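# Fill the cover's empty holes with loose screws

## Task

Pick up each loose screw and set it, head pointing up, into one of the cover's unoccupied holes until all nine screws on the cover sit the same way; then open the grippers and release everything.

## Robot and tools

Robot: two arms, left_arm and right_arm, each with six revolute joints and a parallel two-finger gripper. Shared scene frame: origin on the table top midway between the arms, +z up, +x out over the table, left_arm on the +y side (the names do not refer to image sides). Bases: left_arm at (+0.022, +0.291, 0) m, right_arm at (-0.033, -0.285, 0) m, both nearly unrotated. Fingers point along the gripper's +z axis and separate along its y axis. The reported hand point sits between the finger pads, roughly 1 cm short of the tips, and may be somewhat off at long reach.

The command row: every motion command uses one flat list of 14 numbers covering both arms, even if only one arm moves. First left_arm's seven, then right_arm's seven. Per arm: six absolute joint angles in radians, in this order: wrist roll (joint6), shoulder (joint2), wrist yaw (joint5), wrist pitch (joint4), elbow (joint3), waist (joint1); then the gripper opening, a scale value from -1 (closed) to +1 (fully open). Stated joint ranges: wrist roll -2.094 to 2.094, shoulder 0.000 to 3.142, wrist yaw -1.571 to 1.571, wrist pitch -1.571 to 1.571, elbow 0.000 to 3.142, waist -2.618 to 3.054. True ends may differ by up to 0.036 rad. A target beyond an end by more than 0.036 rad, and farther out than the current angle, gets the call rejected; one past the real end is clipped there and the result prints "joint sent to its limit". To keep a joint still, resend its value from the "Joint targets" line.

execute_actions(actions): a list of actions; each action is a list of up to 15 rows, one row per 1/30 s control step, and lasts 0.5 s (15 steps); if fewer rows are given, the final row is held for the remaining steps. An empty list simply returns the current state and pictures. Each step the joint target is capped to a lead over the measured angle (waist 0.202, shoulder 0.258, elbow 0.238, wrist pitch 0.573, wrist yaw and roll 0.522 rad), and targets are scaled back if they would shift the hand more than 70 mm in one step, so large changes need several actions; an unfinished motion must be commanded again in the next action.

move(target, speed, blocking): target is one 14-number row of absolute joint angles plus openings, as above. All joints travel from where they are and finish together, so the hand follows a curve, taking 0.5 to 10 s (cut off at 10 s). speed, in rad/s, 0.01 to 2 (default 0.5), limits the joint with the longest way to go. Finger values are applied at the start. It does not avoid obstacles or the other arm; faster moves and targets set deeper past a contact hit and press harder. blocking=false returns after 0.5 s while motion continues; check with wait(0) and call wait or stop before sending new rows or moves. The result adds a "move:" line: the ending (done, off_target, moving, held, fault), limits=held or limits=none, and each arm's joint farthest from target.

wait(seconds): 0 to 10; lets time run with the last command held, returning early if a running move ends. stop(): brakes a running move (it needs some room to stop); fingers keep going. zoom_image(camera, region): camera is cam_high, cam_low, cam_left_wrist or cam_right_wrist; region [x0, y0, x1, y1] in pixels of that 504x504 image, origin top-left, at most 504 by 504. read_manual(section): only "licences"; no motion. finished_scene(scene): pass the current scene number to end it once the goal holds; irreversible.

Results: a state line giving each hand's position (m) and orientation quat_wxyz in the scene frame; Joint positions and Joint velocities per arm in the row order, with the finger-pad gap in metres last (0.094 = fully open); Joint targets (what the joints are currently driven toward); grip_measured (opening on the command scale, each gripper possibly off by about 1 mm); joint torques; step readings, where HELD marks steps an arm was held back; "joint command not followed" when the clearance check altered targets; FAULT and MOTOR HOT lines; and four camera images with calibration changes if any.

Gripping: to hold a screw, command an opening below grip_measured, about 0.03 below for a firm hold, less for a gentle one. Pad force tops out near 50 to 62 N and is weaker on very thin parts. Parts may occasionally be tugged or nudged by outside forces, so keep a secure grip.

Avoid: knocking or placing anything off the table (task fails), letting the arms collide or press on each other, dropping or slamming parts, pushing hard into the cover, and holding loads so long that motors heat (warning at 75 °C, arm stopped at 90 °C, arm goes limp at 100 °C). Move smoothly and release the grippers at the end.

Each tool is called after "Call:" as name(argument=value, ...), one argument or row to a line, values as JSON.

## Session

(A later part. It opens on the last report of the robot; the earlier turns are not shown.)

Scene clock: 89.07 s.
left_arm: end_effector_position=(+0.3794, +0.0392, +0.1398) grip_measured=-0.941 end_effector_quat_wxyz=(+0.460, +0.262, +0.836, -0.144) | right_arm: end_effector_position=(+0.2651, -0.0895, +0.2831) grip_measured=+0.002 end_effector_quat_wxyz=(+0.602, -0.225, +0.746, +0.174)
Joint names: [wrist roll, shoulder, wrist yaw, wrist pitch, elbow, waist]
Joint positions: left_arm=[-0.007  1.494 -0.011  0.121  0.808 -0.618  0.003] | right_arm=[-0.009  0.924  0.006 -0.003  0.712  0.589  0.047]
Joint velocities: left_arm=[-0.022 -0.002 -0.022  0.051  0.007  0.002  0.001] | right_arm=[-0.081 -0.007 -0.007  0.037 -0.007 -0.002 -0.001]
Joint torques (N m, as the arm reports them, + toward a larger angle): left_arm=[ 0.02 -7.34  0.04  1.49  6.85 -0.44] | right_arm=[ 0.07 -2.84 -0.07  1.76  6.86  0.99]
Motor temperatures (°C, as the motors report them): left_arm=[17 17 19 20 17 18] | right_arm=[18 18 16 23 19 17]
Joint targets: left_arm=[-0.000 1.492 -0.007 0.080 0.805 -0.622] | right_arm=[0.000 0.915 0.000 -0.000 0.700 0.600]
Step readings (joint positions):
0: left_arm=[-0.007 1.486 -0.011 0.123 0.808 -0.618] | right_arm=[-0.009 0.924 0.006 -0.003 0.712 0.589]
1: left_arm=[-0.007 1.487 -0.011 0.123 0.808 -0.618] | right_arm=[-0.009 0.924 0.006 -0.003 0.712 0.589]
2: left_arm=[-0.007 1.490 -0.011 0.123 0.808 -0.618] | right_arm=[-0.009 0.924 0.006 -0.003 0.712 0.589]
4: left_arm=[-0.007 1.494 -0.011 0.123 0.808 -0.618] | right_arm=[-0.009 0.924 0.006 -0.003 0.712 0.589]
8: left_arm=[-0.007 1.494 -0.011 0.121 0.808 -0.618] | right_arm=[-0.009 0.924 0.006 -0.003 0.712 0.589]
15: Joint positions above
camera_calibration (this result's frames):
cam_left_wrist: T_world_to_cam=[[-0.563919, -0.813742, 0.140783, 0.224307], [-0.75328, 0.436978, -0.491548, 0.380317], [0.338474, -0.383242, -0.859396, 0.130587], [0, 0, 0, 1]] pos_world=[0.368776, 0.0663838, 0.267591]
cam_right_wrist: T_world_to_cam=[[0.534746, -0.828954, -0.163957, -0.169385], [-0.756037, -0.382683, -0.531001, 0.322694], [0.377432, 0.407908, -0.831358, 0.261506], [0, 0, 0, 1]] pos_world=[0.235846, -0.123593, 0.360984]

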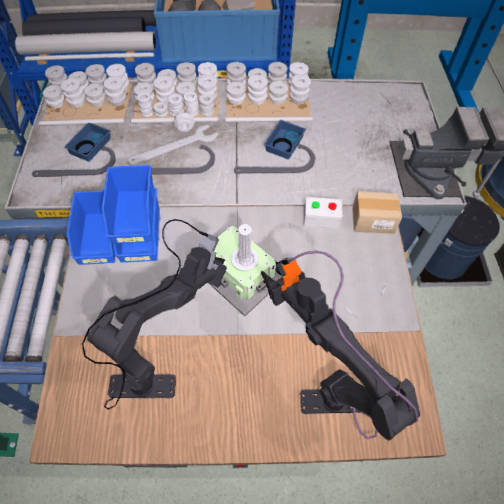

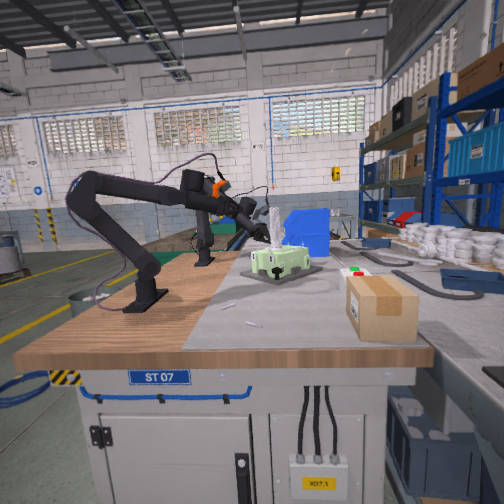

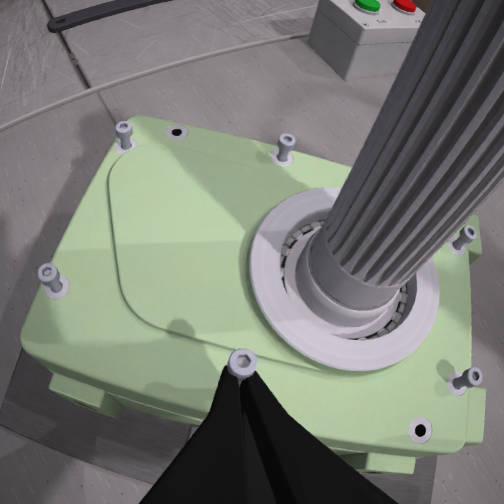

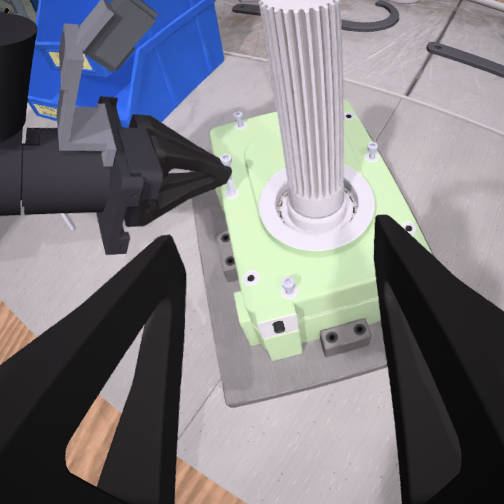

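It's in. Lower a bit more, then release.

Call:
execute_actions(
  actions=[
    [[0,1.52,-0.007,0.12,0.79,-0.622,-0.96,0,0.915,0,0,0.7,0.6,0]],
    [[0,1.515,-0.011,0.135,0.8,-0.622,-0.6,0,0.915,0,0,0.7,0.6,0]],
  ],
)

Call:
zoom_image(
  camera="cam_right_wrist",
  region=[170,100,290,220],
)

Scene clock: 91.10 s.
left_arm: end_effector_position=(+0.3813, +0.0378, +0.1388) grip_measured=-0.602 end_effector_quat_wxyz=(+0.462, +0.261, +0.835, -0.145) | right_arm: end_effector_position=(+0.2651, -0.0895, +0.2831) grip_measured=+0.002 end_effector_quat_wxyz=(+0.602, -0.225, +0.746, +0.174)
Joint names: [wrist roll, shoulder, wrist yaw, wrist pitch, elbow, waist]
Joint positions: left_arm=[-0.007  1.504 -0.011  0.137  0.808 -0.618  0.019] | right_arm=[-0.009  0.924  0.006 -0.003  0.712  0.589  0.047]
Joint velocities: left_arm=[ 0.022  0.012 -0.051 -0.007 -0.002 -0.017  0.   ] | right_arm=[ 0.051  0.002  0.007 -0.007 -0.012 -0.012  0.   ]
Joint torques (N m, as the arm reports them, + toward a larger angle): left_arm=[ 0.04 -6.03 -0.05  1.98  6.51 -0.09] | right_arm=[ 0.06 -2.86 -0.06  1.75  6.84  0.98]
Motor temperatures (°C, as the motors report them): left_arm=[17 17 19 20 17 18] | right_arm=[18 18 16 23 19 17]
Joint targets: left_arm=[-0.000 1.515 -0.011 0.135 0.800 -0.622] | right_arm=[-0.000 0.915 -0.000 -0.000 0.700 0.600]
Step readings (joint positions; steps 1 to 15: 1st action; 16 to 30: 2nd action):
0: left_arm=[-0.007 1.494 -0.011 0.121 0.808 -0.618] | right_arm=[-0.009 0.924 0.006 -0.003 0.712 0.589]
1: left_arm=[-0.007 1.496 -0.011 0.123 0.808 -0.618] | right_arm=[-0.009 0.924 0.006 -0.003 0.712 0.589]
2: left_arm=[-0.007 1.499 -0.011 0.127 0.808 -0.618] | right_arm=[-0.009 0.924 0.006 -0.003 0.712 0.589]
4: left_arm=[-0.007 1.502 -0.011 0.129 0.808 -0.618] | right_arm=[-0.009 0.924 0.006 -0.003 0.712 0.589]
8: left_arm=[-0.007 1.502 -0.011 0.129 0.808 -0.618] | right_arm=[-0.009 0.924 0.006 -0.003 0.712 0.589]
15: left_arm=[-0.007 1.502 -0.011 0.129 0.808 -0.618] | right_arm=[-0.009 0.924 0.006 -0.003 0.712 0.589]
16: left_arm=[-0.007 1.502 -0.011 0.131 0.808 -0.618] | right_arm=[-0.009 0.924 0.006 -0.003 0.712 0.589]
17: left_arm=[-0.007 1.503 -0.011 0.132 0.808 -0.618] | right_arm=[-0.009 0.924 0.006 -0.003 0.712 0.589]
19: left_arm=[-0.007 1.504 -0.011 0.134 0.808 -0.618] | right_arm=[-0.009 0.924 0.006 -0.003 0.712 0.589]
23: left_arm=[-0.007 1.504 -0.011 0.136 0.808 -0.618] | right_arm=[-0.009 0.924 0.006 -0.003 0.712 0.589]
30: Joint positions above
camera_calibration (this result's frames):
cam_left_wrist: T_world_to_cam=[[-0.564575, -0.813274, 0.140858, 0.22463], [-0.750979, 0.435336, -0.496501, 0.381755], [0.34247, -0.386093, -0.856531, 0.126799], [0, 0, 0, 1]] pos_world=[0.370085, 0.0654499, 0.266508]
cam_right_wrist: T_world_to_cam=[[0.534746, -0.828954, -0.163957, -0.169385], [-0.756037, -0.382683, -0.531001, 0.322694], [0.377432, 0.407908, -0.831358, 0.261506], [0, 0, 0, 1]] pos_world=[0.235846, -0.123593, 0.360984]

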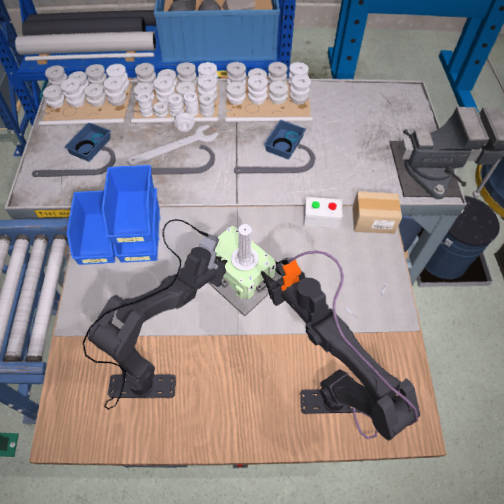

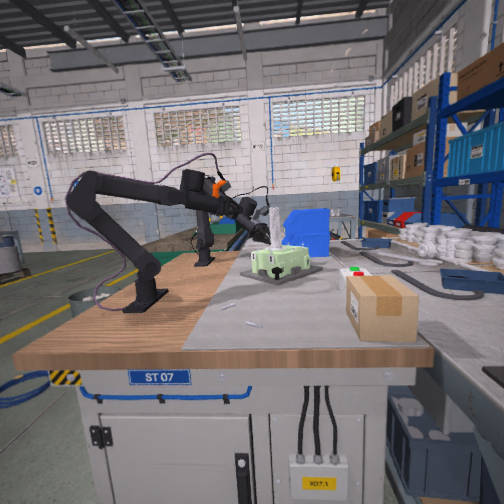

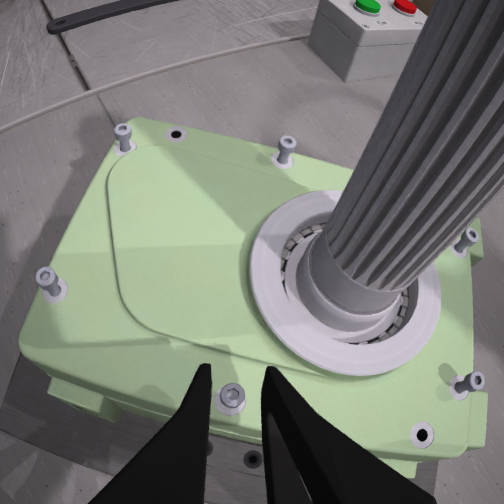

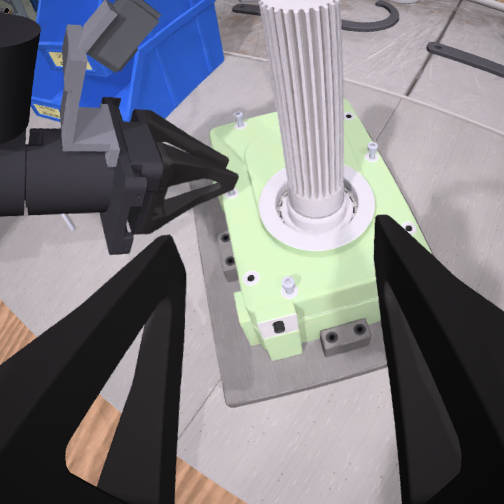

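Region (170, 100, 290, 220) of cam_right_wrist's 504x504 image, scaled by 4.200, with more detail than that image has.

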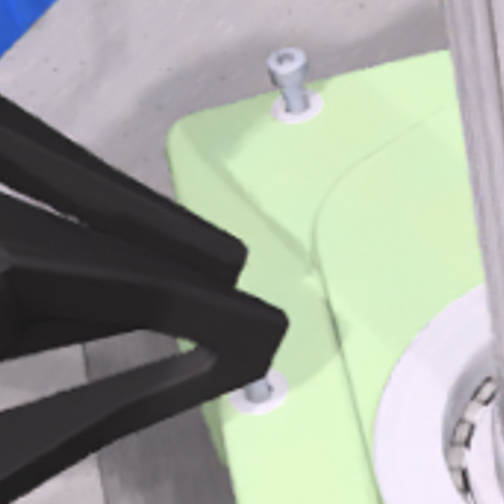

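Call:
move(
  target=[0,1.3,0,-0.2,0.9,-0.5,-0.4,0,0.9,0,-0.4,0.9,0.1,-0.3],
  speed=0.6,
)

Call:
move(
  target=[-0.94,1.6,0.44,-1.3,1.3,0.23,-0.3,-0.78,1.7,0.39,-1.4,1.45,-0.06,-0.3],
  speed=0.9,
)

Call:
move(
  target=[-0.94,1.975,0.44,-1.3,1.40,0.23,-0.3,-0.78,2.055,0.39,-1.39,1.505,-0.06,-0.3],
  speed=0.4,
)

Scene clock: 97.67 s.
left_arm: end_effector_position=(+0.3744, +0.0957, +0.1804) grip_measured=-0.402 end_effector_quat_wxyz=(+0.444, +0.220, +0.861, -0.114) | right_arm: end_effector_position=(+0.3004, -0.2500, +0.2759) grip_measured=-0.298 end_effector_quat_wxyz=(+0.541, -0.046, +0.839, +0.024)
Joint names: [wrist roll, shoulder, wrist yaw, wrist pitch, elbow, waist]
Joint positions: left_arm=[-0.007  1.315 -0.007 -0.181  0.877 -0.509  0.028] | right_arm=[-0.009  0.924  0.004 -0.381  0.88   0.111  0.033]
Joint velocities: left_arm=[-0.007  0.012 -0.066 -0.022  0.012  0.007 -0.001] | right_arm=[-0.066 -0.012  0.022 -0.066 -0.007 -0.012  0.001]
Joint torques (N m, as the arm reports them, + toward a larger angle): left_arm=[ 0.03 -6.73  0.05  1.72  9.07  0.65] | right_arm=[ 0.05 -3.91 -0.05  1.48  9.22 -0.91]
Motor temperatures (°C, as the motors report them): left_arm=[17 17 19 20 17 18] | right_arm=[18 18 16 24 19 17]
Joint targets: left_arm=[0.000 1.300 -0.000 -0.200 0.900 -0.500] | right_arm=[-0.000 0.900 0.000 -0.400 0.900 0.100]
move: off_target (left_arm, right_arm); limits=none; left_arm: farthest joint: the elbow, 0.023 radians from its target (0.092 radians at the start); right_arm: farthest joint: the shoulder, 0.024 radians from its target (0.024 radians at the start)
camera_calibration (this result's frames):
cam_left_wrist: T_world_to_cam=[[-0.468105, -0.872215, 0.141842, 0.231276], [-0.817321, 0.366319, -0.444744, 0.394169], [0.335953, -0.324117, -0.884355, 0.188585], [0, 0, 0, 1]] pos_world=[0.367068, 0.118454, 0.309276]
cam_right_wrist: T_world_to_cam=[[0.0620093, -0.985155, -0.160078, -0.220534], [-0.938887, -0.00316614, -0.344212, 0.38242], [0.338595, 0.171639, -0.925145, 0.286134], [0, 0, 0, 1]] pos_world=[0.27584, -0.265161, 0.361046]

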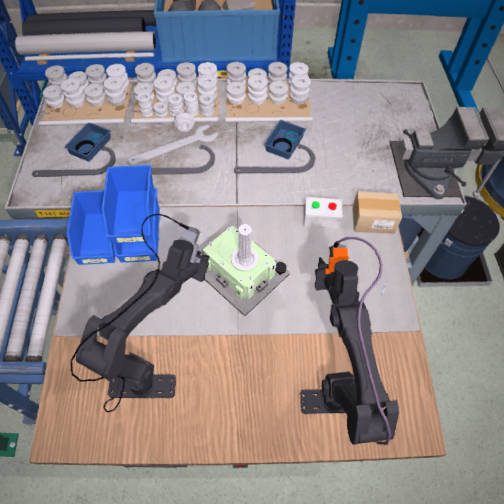

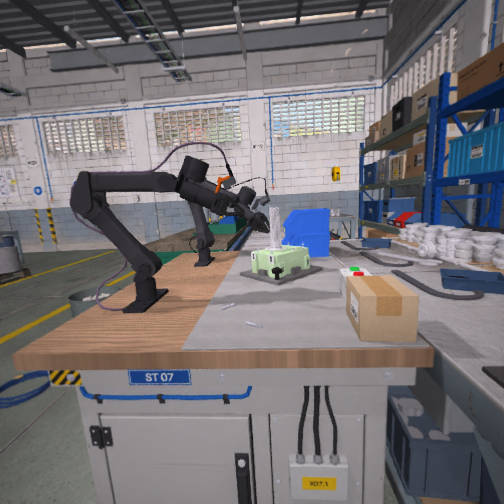

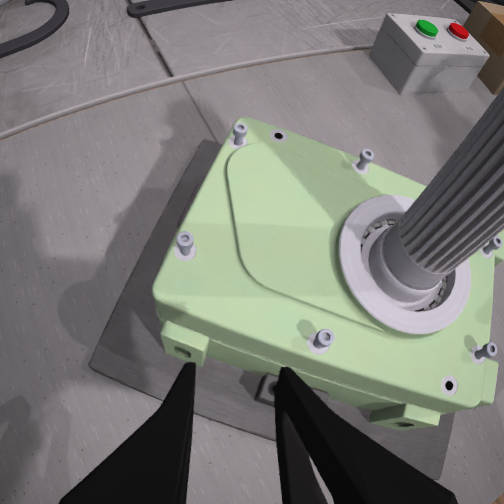

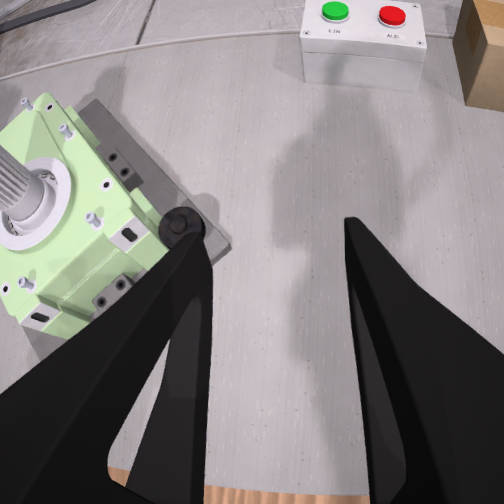

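Scene clock: 99.80 s.
left_arm: end_effector_position=(+0.3000, +0.2784, +0.1317) grip_measured=-0.301 end_effector_quat_wxyz=(-0.090, -0.537, +0.816, -0.195) | right_arm: end_effector_position=(+0.2485, -0.3651, +0.1403) grip_measured=-0.298 end_effector_quat_wxyz=(-0.110, -0.350, +0.917, -0.156)
Joint names: [wrist roll, shoulder, wrist yaw, wrist pitch, elbow, waist]
Joint positions: left_arm=[-0.934  1.589  0.432 -1.289  1.274  0.226  0.033] | right_arm=[-0.771  1.691  0.376 -1.388  1.43  -0.049  0.033]
Joint velocities: left_arm=[-0.066 -0.007  0.022 -0.007 -0.007  0.032 -0.   ] | right_arm=[ 0.037 -0.012 -0.051  0.022  0.012  0.002  0.001]
Joint torques (N m, as the arm reports them, + toward a larger angle): left_arm=[-0.05 -5.99  0.35  0.15  8.03  0.22] | right_arm=[-0.07 -7.35  0.31 -0.11  7.83 -0.97]
Motor temperatures (°C, as the motors report them): left_arm=[17 16 19 20 17 18] | right_arm=[18 18 16 23 19 17]
Joint targets: left_arm=[-0.940 1.600 0.440 -1.300 1.300 0.230] | right_arm=[-0.780 1.700 0.390 -1.400 1.450 -0.060]
move: off_target (left_arm); limits=none; left_arm: farthest joint: the elbow, 0.026 radians from its target (0.423 radians at the start); right_arm: farthest joint: the elbow, 0.020 radians from its target (0.570 radians at the start)
camera_calibration (this result's frames):
cam_left_wrist: T_world_to_cam=[[0.945927, -0.211838, 0.245656, -0.258999], [-0.323761, -0.569795, 0.755323, 0.199273], [-0.0200325, -0.794014, -0.607569, 0.43092], [0, 0, 0, 1]] pos_world=[0.318143, 0.400835, 0.174923]
cam_right_wrist: T_world_to_cam=[[0.538471, -0.811529, 0.226869, -0.461788], [-0.509244, -0.0988979, 0.854921, -0.0232564], [-0.671356, -0.575882, -0.46652, 0.11172], [0, 0, 0, 1]] pos_world=[0.31182, -0.312717, 0.176767]

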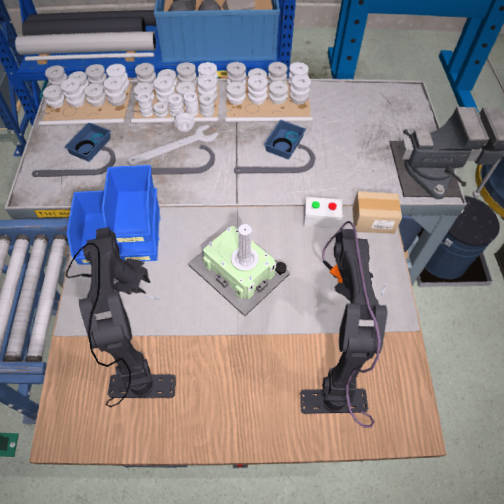

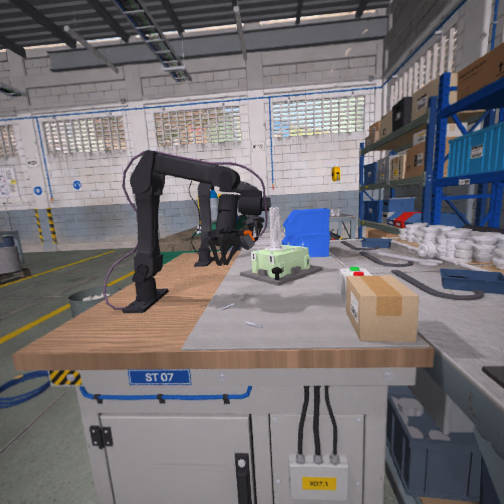

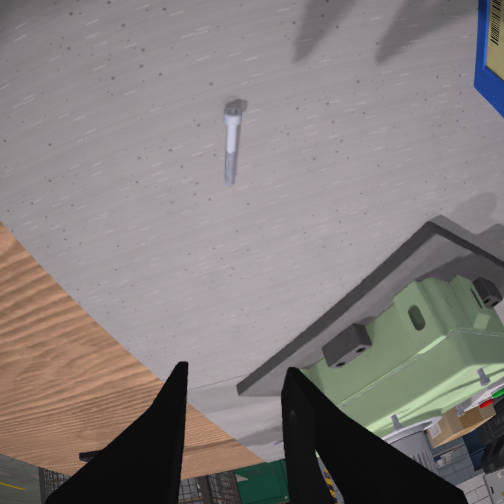

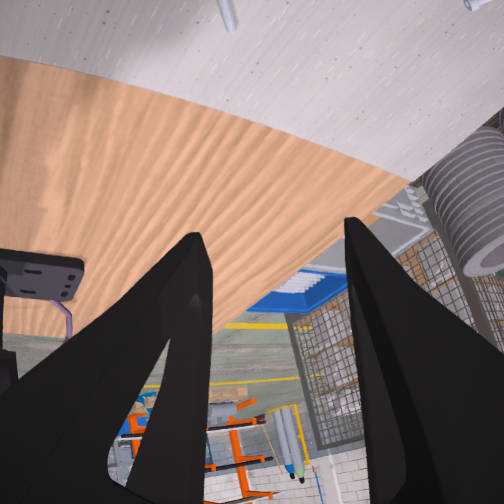

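Scene clock: 101.17 s.
left_arm: end_effector_position=(+0.3170, +0.2822, +0.0529) grip_measured=-0.302 end_effector_quat_wxyz=(-0.220, -0.556, +0.788, -0.145) | right_arm: end_effector_position=(+0.2555, -0.3656, +0.0546) grip_measured=-0.298 end_effector_quat_wxyz=(-0.244, -0.371, +0.891, -0.094)
Joint names: [wrist roll, shoulder, wrist yaw, wrist pitch, elbow, waist]
Joint positions: left_arm=[-0.934  1.972  0.433 -1.292  1.372  0.226  0.033] | right_arm=[-0.771  2.045  0.377 -1.388  1.483 -0.049  0.033]
Joint velocities: left_arm=[-0.081 -0.002 -0.051 -0.037 -0.002 -0.017 -0.001] | right_arm=[-0.007 -0.007 -0.037 -0.007 -0.012  0.012  0.001]
Joint torques (N m, as the arm reports them, + toward a larger angle): left_arm=[-0.06 -9.85  0.31 -0.41  7.46  0.35] | right_arm=[ -0.08 -10.13   0.33  -0.58   7.22  -0.92]
Motor temperatures (°C, as the motors report them): left_arm=[17 17 19 20 18 18] | right_arm=[18 18 16 23 19 17]
Joint targets: left_arm=[-0.940 1.975 0.440 -1.300 1.400 0.230] | right_arm=[-0.780 2.055 0.390 -1.390 1.505 -0.060]
move: off_target (left_arm, right_arm); limits=none; left_arm: farthest joint: the elbow, 0.028 radians from its target (0.126 radians at the start); right_arm: farthest joint: the elbow, 0.022 radians from its target (0.075 radians at the start)
camera_calibration (this result's frames):
cam_left_wrist: T_world_to_cam=[[0.978849, -0.204237, -0.0119043, -0.253843], [-0.0977594, -0.518062, 0.849738, 0.175229], [-0.179715, -0.830602, -0.527071, 0.443076], [0, 0, 0, 1]] pos_world=[0.345232, 0.406955, 0.0816118]
cam_right_wrist: T_world_to_cam=[[0.579584, -0.81375, 0.043505, -0.447766], [-0.232858, -0.114217, 0.96578, -0.0287631], [-0.780935, -0.569882, -0.255687, 0.0948254], [0, 0, 0, 1]] pos_world=[0.326873, -0.313616, 0.0715045]

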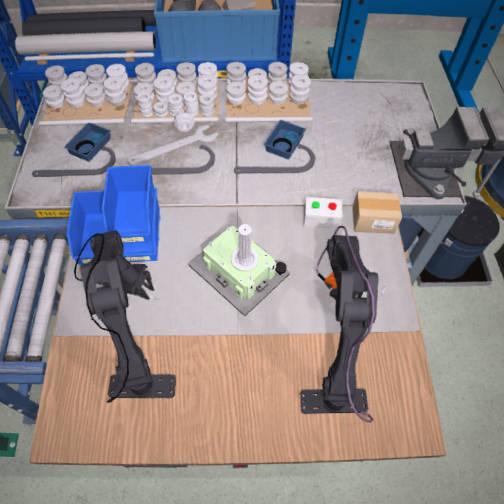

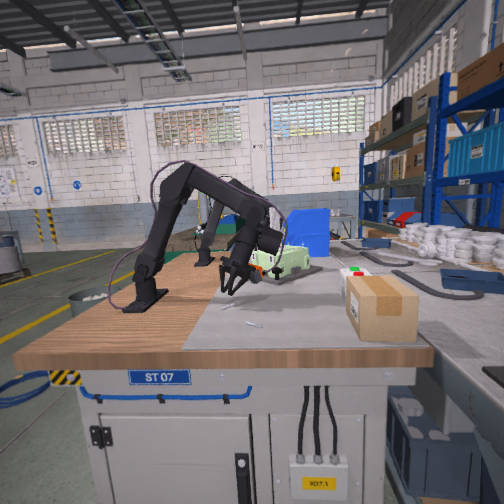

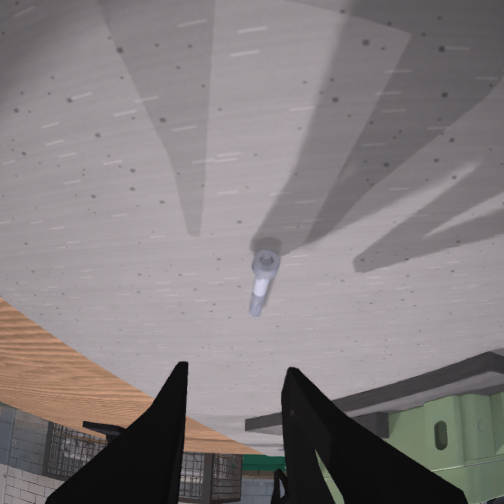

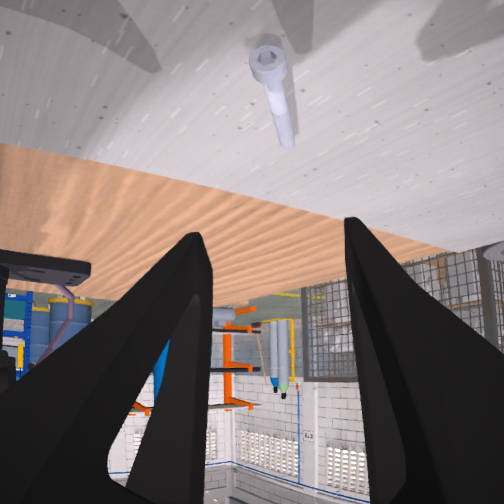

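Call:
move(
  target=[-0.94,2.022,0.44,-1.17,1.308,0.23,-0.3,-0.78,2.098,0.395,-1.27,1.418,-0.068,-0.3],
  speed=0.15,
)

Scene clock: 103.67 s.
left_arm: end_effector_position=(+0.3228, +0.2835, +0.0276) grip_measured=-0.302 end_effector_quat_wxyz=(-0.209, -0.555, +0.791, -0.149) | right_arm: end_effector_position=(+0.2591, -0.3689, +0.0281) grip_measured=-0.298 end_effector_quat_wxyz=(-0.238, -0.367, +0.894, -0.099)
Joint names: [wrist roll, shoulder, wrist yaw, wrist pitch, elbow, waist]
Joint positions: left_arm=[-0.934  2.009  0.433 -1.184  1.326  0.226  0.033] | right_arm=[-0.771  2.081  0.382 -1.283  1.431 -0.056  0.033]
Joint velocities: left_arm=[ 0.081  0.012 -0.022 -0.022 -0.002 -0.017 -0.   ] | right_arm=[-0.037 -0.007 -0.066  0.007  0.007 -0.017 -0.   ]
Joint torques (N m, as the arm reports them, + toward a larger angle): left_arm=[-0.08 -9.4   0.32 -0.11  3.77  0.23] | right_arm=[-0.08 -9.71  0.32 -0.41  4.22 -0.99]
Motor temperatures (°C, as the motors report them): left_arm=[17 17 19 20 17 18] | right_arm=[18 18 16 22 19 17]
Joint targets: left_arm=[-0.940 2.022 0.440 -1.170 1.308 0.230] | right_arm=[-0.780 2.098 0.395 -1.270 1.418 -0.068]
move: done; limits=none; left_arm: farthest joint: the elbow, 0.018 radians from its target (0.064 radians at the start); right_arm: farthest joint: the shoulder, 0.017 radians from its target (0.053 radians at the start)
camera_calibration (this result's frames):
cam_left_wrist: T_world_to_cam=[[0.978879, -0.20423, 0.00925192, -0.260145], [-0.116982, -0.522438, 0.844615, 0.205546], [-0.167662, -0.827858, -0.535295, 0.42745], [0, 0, 0, 1]] pos_world=[0.350362, 0.408123, 0.0576113]
cam_right_wrist: T_world_to_cam=[[0.573976, -0.816827, 0.0578326, -0.451513], [-0.249755, -0.107365, 0.962338, 0.00425307], [-0.779855, -0.566803, -0.265632, 0.0901961], [0, 0, 0, 1]] pos_world=[0.33056, -0.317228, 0.0459782]

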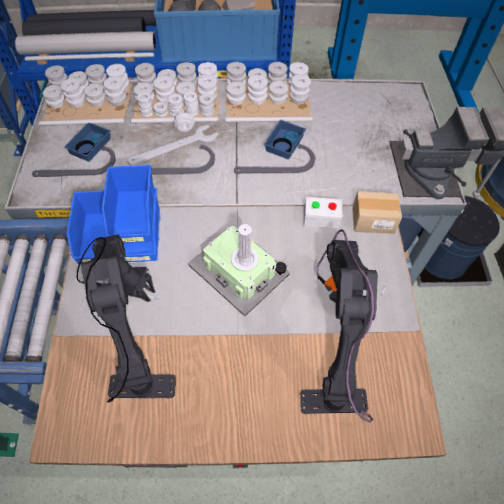

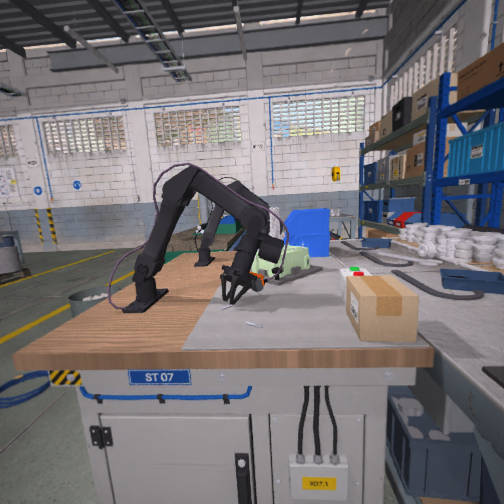

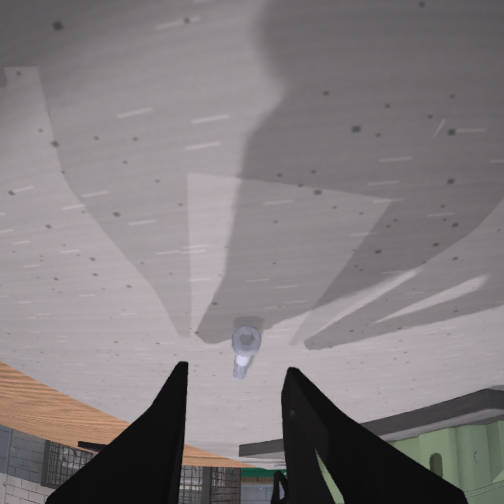

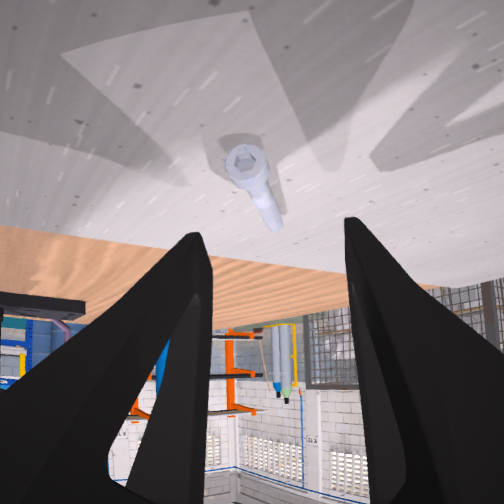

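Call:
move(
  target=[-0.94,2.034,0.44,-1.14,1.29,0.23,-0.3,-0.80,2.112,0.395,-1.235,1.396,-0.034,-0.3],
  speed=0.08,
)

Scene clock: 107.37 s.
left_arm: end_effector_position=(+0.3253, +0.2841, +0.0209) grip_measured=-0.302 end_effector_quat_wxyz=(-0.202, -0.554, +0.793, -0.152) | right_arm: end_effector_position=(+0.2592, -0.3658, +0.0182) grip_measured=-0.298 end_effector_quat_wxyz=(-0.238, -0.380, +0.889, -0.098)
Joint names: [wrist roll, shoulder, wrist yaw, wrist pitch, elbow, waist]
Joint positions: left_arm=[-0.934  2.015  0.433 -1.146  1.31   0.226  0.033] | right_arm=[-0.79   2.095  0.382 -1.248  1.409 -0.045  0.033]
Joint velocities: left_arm=[-0.007  0.007  0.007 -0.037 -0.002 -0.002  0.   ] | right_arm=[-0.007 -0.007  0.007 -0.037  0.002 -0.012 -0.   ]
Joint torques (N m, as the arm reports them, + toward a larger angle): left_arm=[-0.07 -9.    0.35 -0.2   3.87  0.32] | right_arm=[-0.11 -9.79  0.3  -0.42  4.15  0.97]
Motor temperatures (°C, as the motors report them): left_arm=[17 17 19 19 17 18] | right_arm=[18 19 16 22 19 17]
Joint targets: left_arm=[-0.940 2.034 0.440 -1.140 1.290 0.230] | right_arm=[-0.800 2.112 0.395 -1.235 1.396 -0.034]
move: done; limits=none; left_arm: farthest joint: the elbow, 0.020 radians from its target (0.036 radians at the start); right_arm: farthest joint: the shoulder, 0.017 radians from its target (0.031 radians at the start)
camera_calibration (this result's frames):
cam_left_wrist: T_world_to_cam=[[0.978612, -0.204291, 0.024163, -0.262663], [-0.130461, -0.525506, 0.840728, 0.21711], [-0.159055, -0.825899, -0.540918, 0.421551], [0, 0, 0, 1]] pos_world=[0.352419, 0.408591, 0.0518412]
cam_right_wrist: T_world_to_cam=[[0.595987, -0.801533, 0.0484065, -0.448364], [-0.239381, -0.119805, 0.963506, 0.00686299], [-0.766483, -0.585825, -0.263274, 0.0788842], [0, 0, 0, 1]] pos_world=[0.329325, -0.312344, 0.0358594]

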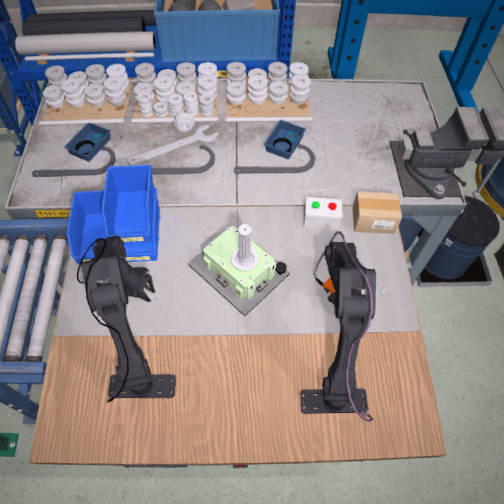

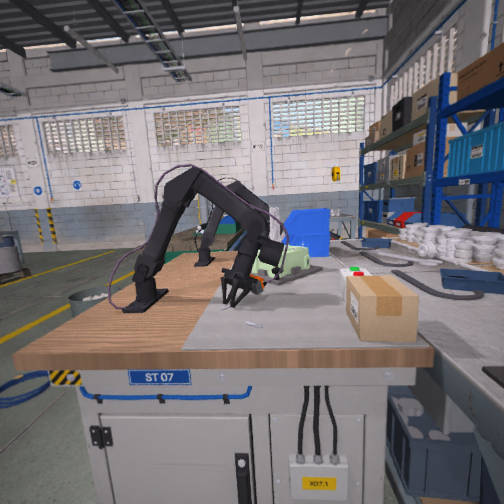

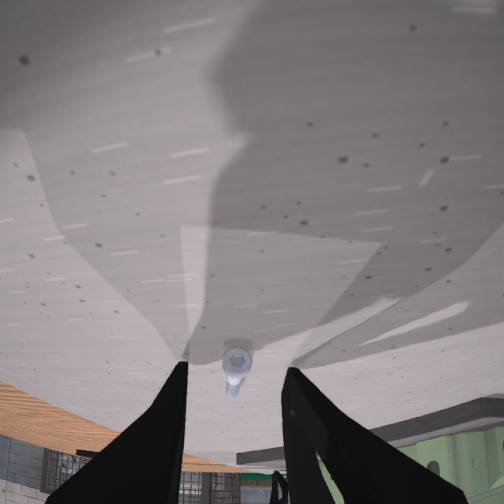

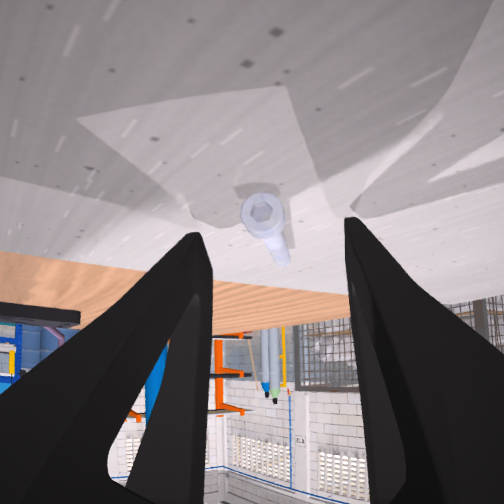

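Both about 2 mm more via shoulder pulse, then close.

Call:
execute_actions(
  actions=[
    [[-0.94,2.048,0.44,-1.14,1.3,0.23,-0.3,-0.8,2.13,0.395,-1.235,1.4,-0.038,-0.3],[-0.94,2.048,0.44,-1.14,1.3,0.23,-0.3,-0.8,2.13,0.395,-1.235,1.4,-0.038,-0.3],[-0.94,2.028,0.44,-1.14,1.3,0.23,-0.3,-0.8,2.13,0.395,-1.235,1.4,-0.038,-0.3],[-0.94,2.028,0.44,-1.14,1.3,0.23,-0.3,-0.8,2.11,0.395,-1.235,1.4,-0.038,-0.3]],
    [[-0.94,2.028,0.44,-1.14,1.3,0.23,-0.96,-0.8,2.11,0.395,-1.235,1.4,-0.038,-0.96]],
  ],
)

Scene clock: 109.50 s.
left_arm: end_effector_position=(+0.3256, +0.2839, +0.0202) grip_measured=-0.941 end_effector_quat_wxyz=(-0.202, -0.554, +0.793, -0.152) | right_arm: end_effector_position=(+0.2587, -0.3664, +0.0163) grip_measured=-0.947 end_effector_quat_wxyz=(-0.243, -0.381, +0.887, -0.099)
Joint names: [wrist roll, shoulder, wrist yaw, wrist pitch, elbow, waist]
Joint positions: left_arm=[-0.934  2.018  0.434 -1.144  1.31   0.226  0.003] | right_arm=[-0.79   2.103  0.388 -1.247  1.409 -0.045  0.002]
Joint velocities: left_arm=[-0.022  0.002 -0.022 -0.037 -0.007 -0.012 -0.001] | right_arm=[ 0.022  0.002 -0.022  0.081  0.002  0.007 -0.001]
Joint torques (N m, as the arm reports them, + toward a larger angle): left_arm=[-0.06 -9.56  0.31 -0.2   4.38  0.42] | right_arm=[ -0.11 -10.67   0.26  -0.43   4.44   0.57]
Motor temperatures (°C, as the motors report them): left_arm=[17 17 19 19 17 18] | right_arm=[18 19 16 22 18 17]
Joint targets: left_arm=[-0.940 2.028 0.440 -1.140 1.300 0.230] | right_arm=[-0.800 2.110 0.395 -1.235 1.400 -0.038]
Step readings (joint positions; steps 1 to 15: 1st action; 16 to 30: 2nd action):
0: left_arm=[-0.934 2.015 0.433 -1.146 1.310 0.226] | right_arm=[-0.790 2.095 0.382 -1.248 1.409 -0.045]
1: left_arm=[-0.934 2.016 0.433 -1.146 1.310 0.226] | right_arm=[-0.790 2.097 0.383 -1.248 1.409 -0.045]
2: left_arm=[-0.934 2.017 0.433 -1.145 1.310 0.226] | right_arm=[-0.790 2.099 0.383 -1.247 1.409 -0.045]
4: left_arm=[-0.934 2.018 0.433 -1.144 1.310 0.226] | right_arm=[-0.790 2.103 0.386 -1.248 1.409 -0.045]
8: left_arm=[-0.934 2.018 0.434 -1.144 1.310 0.226] | right_arm=[-0.790 2.103 0.386 -1.248 1.409 -0.045]
15: left_arm=[-0.934 2.018 0.434 -1.144 1.310 0.226] | right_arm=[-0.790 2.103 0.386 -1.248 1.409 -0.045]
16: left_arm=[-0.934 2.018 0.434 -1.144 1.310 0.226] | right_arm=[-0.790 2.103 0.387 -1.248 1.409 -0.045]
17: left_arm=[-0.934 2.018 0.434 -1.144 1.310 0.226] | right_arm=[-0.790 2.103 0.388 -1.247 1.409 -0.045]
19: left_arm=[-0.934 2.018 0.434 -1.144 1.310 0.226] | right_arm=[-0.790 2.103 0.388 -1.247 1.409 -0.045]
23: left_arm=[-0.934 2.018 0.434 -1.144 1.310 0.226] | right_arm=[-0.790 2.103 0.388 -1.247 1.409 -0.045]
30: Joint positions above
camera_calibration (this result's frames):
cam_left_wrist: T_world_to_cam=[[0.978708, -0.203838, 0.0240797, -0.263083], [-0.129887, -0.524216, 0.841622, 0.217094], [-0.158932, -0.82683, -0.53953, 0.421219], [0, 0, 0, 1]] pos_world=[0.352624, 0.408455, 0.0508843]
cam_right_wrist: T_world_to_cam=[[0.598764, -0.799521, 0.0474128, -0.448442], [-0.231657, -0.116213, 0.965831, 0.00781457], [-0.766692, -0.589288, -0.254799, 0.0762673], [0, 0, 0, 1]] pos_world=[0.328795, -0.312687, 0.0331471]

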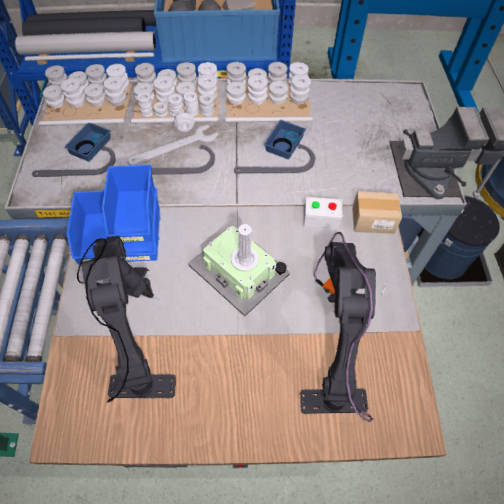

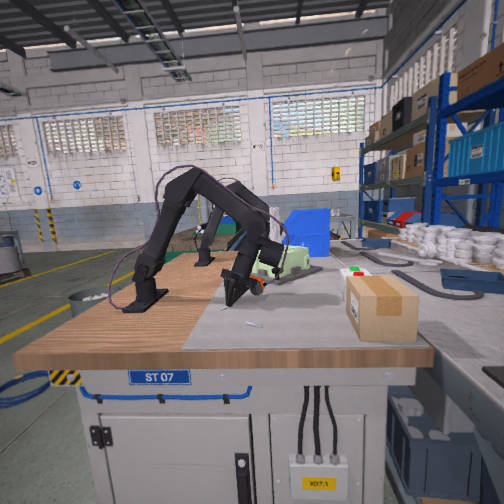

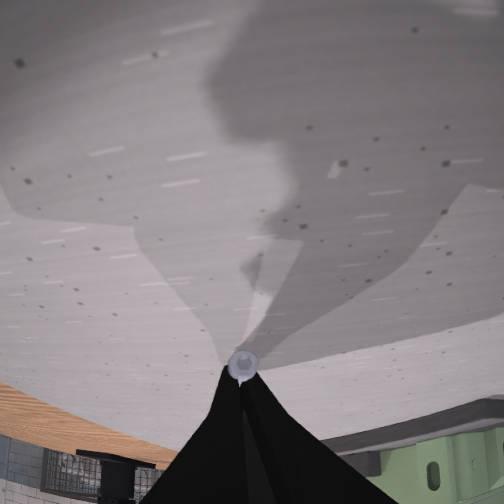

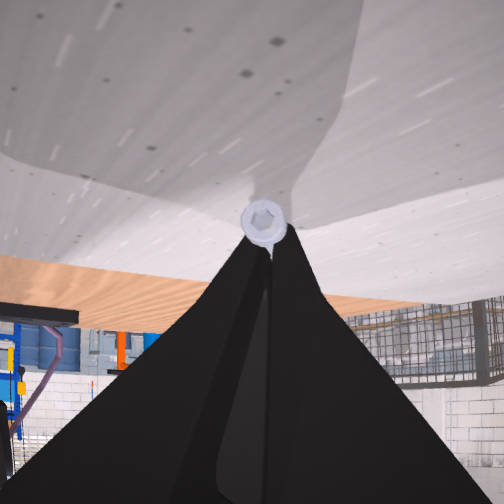

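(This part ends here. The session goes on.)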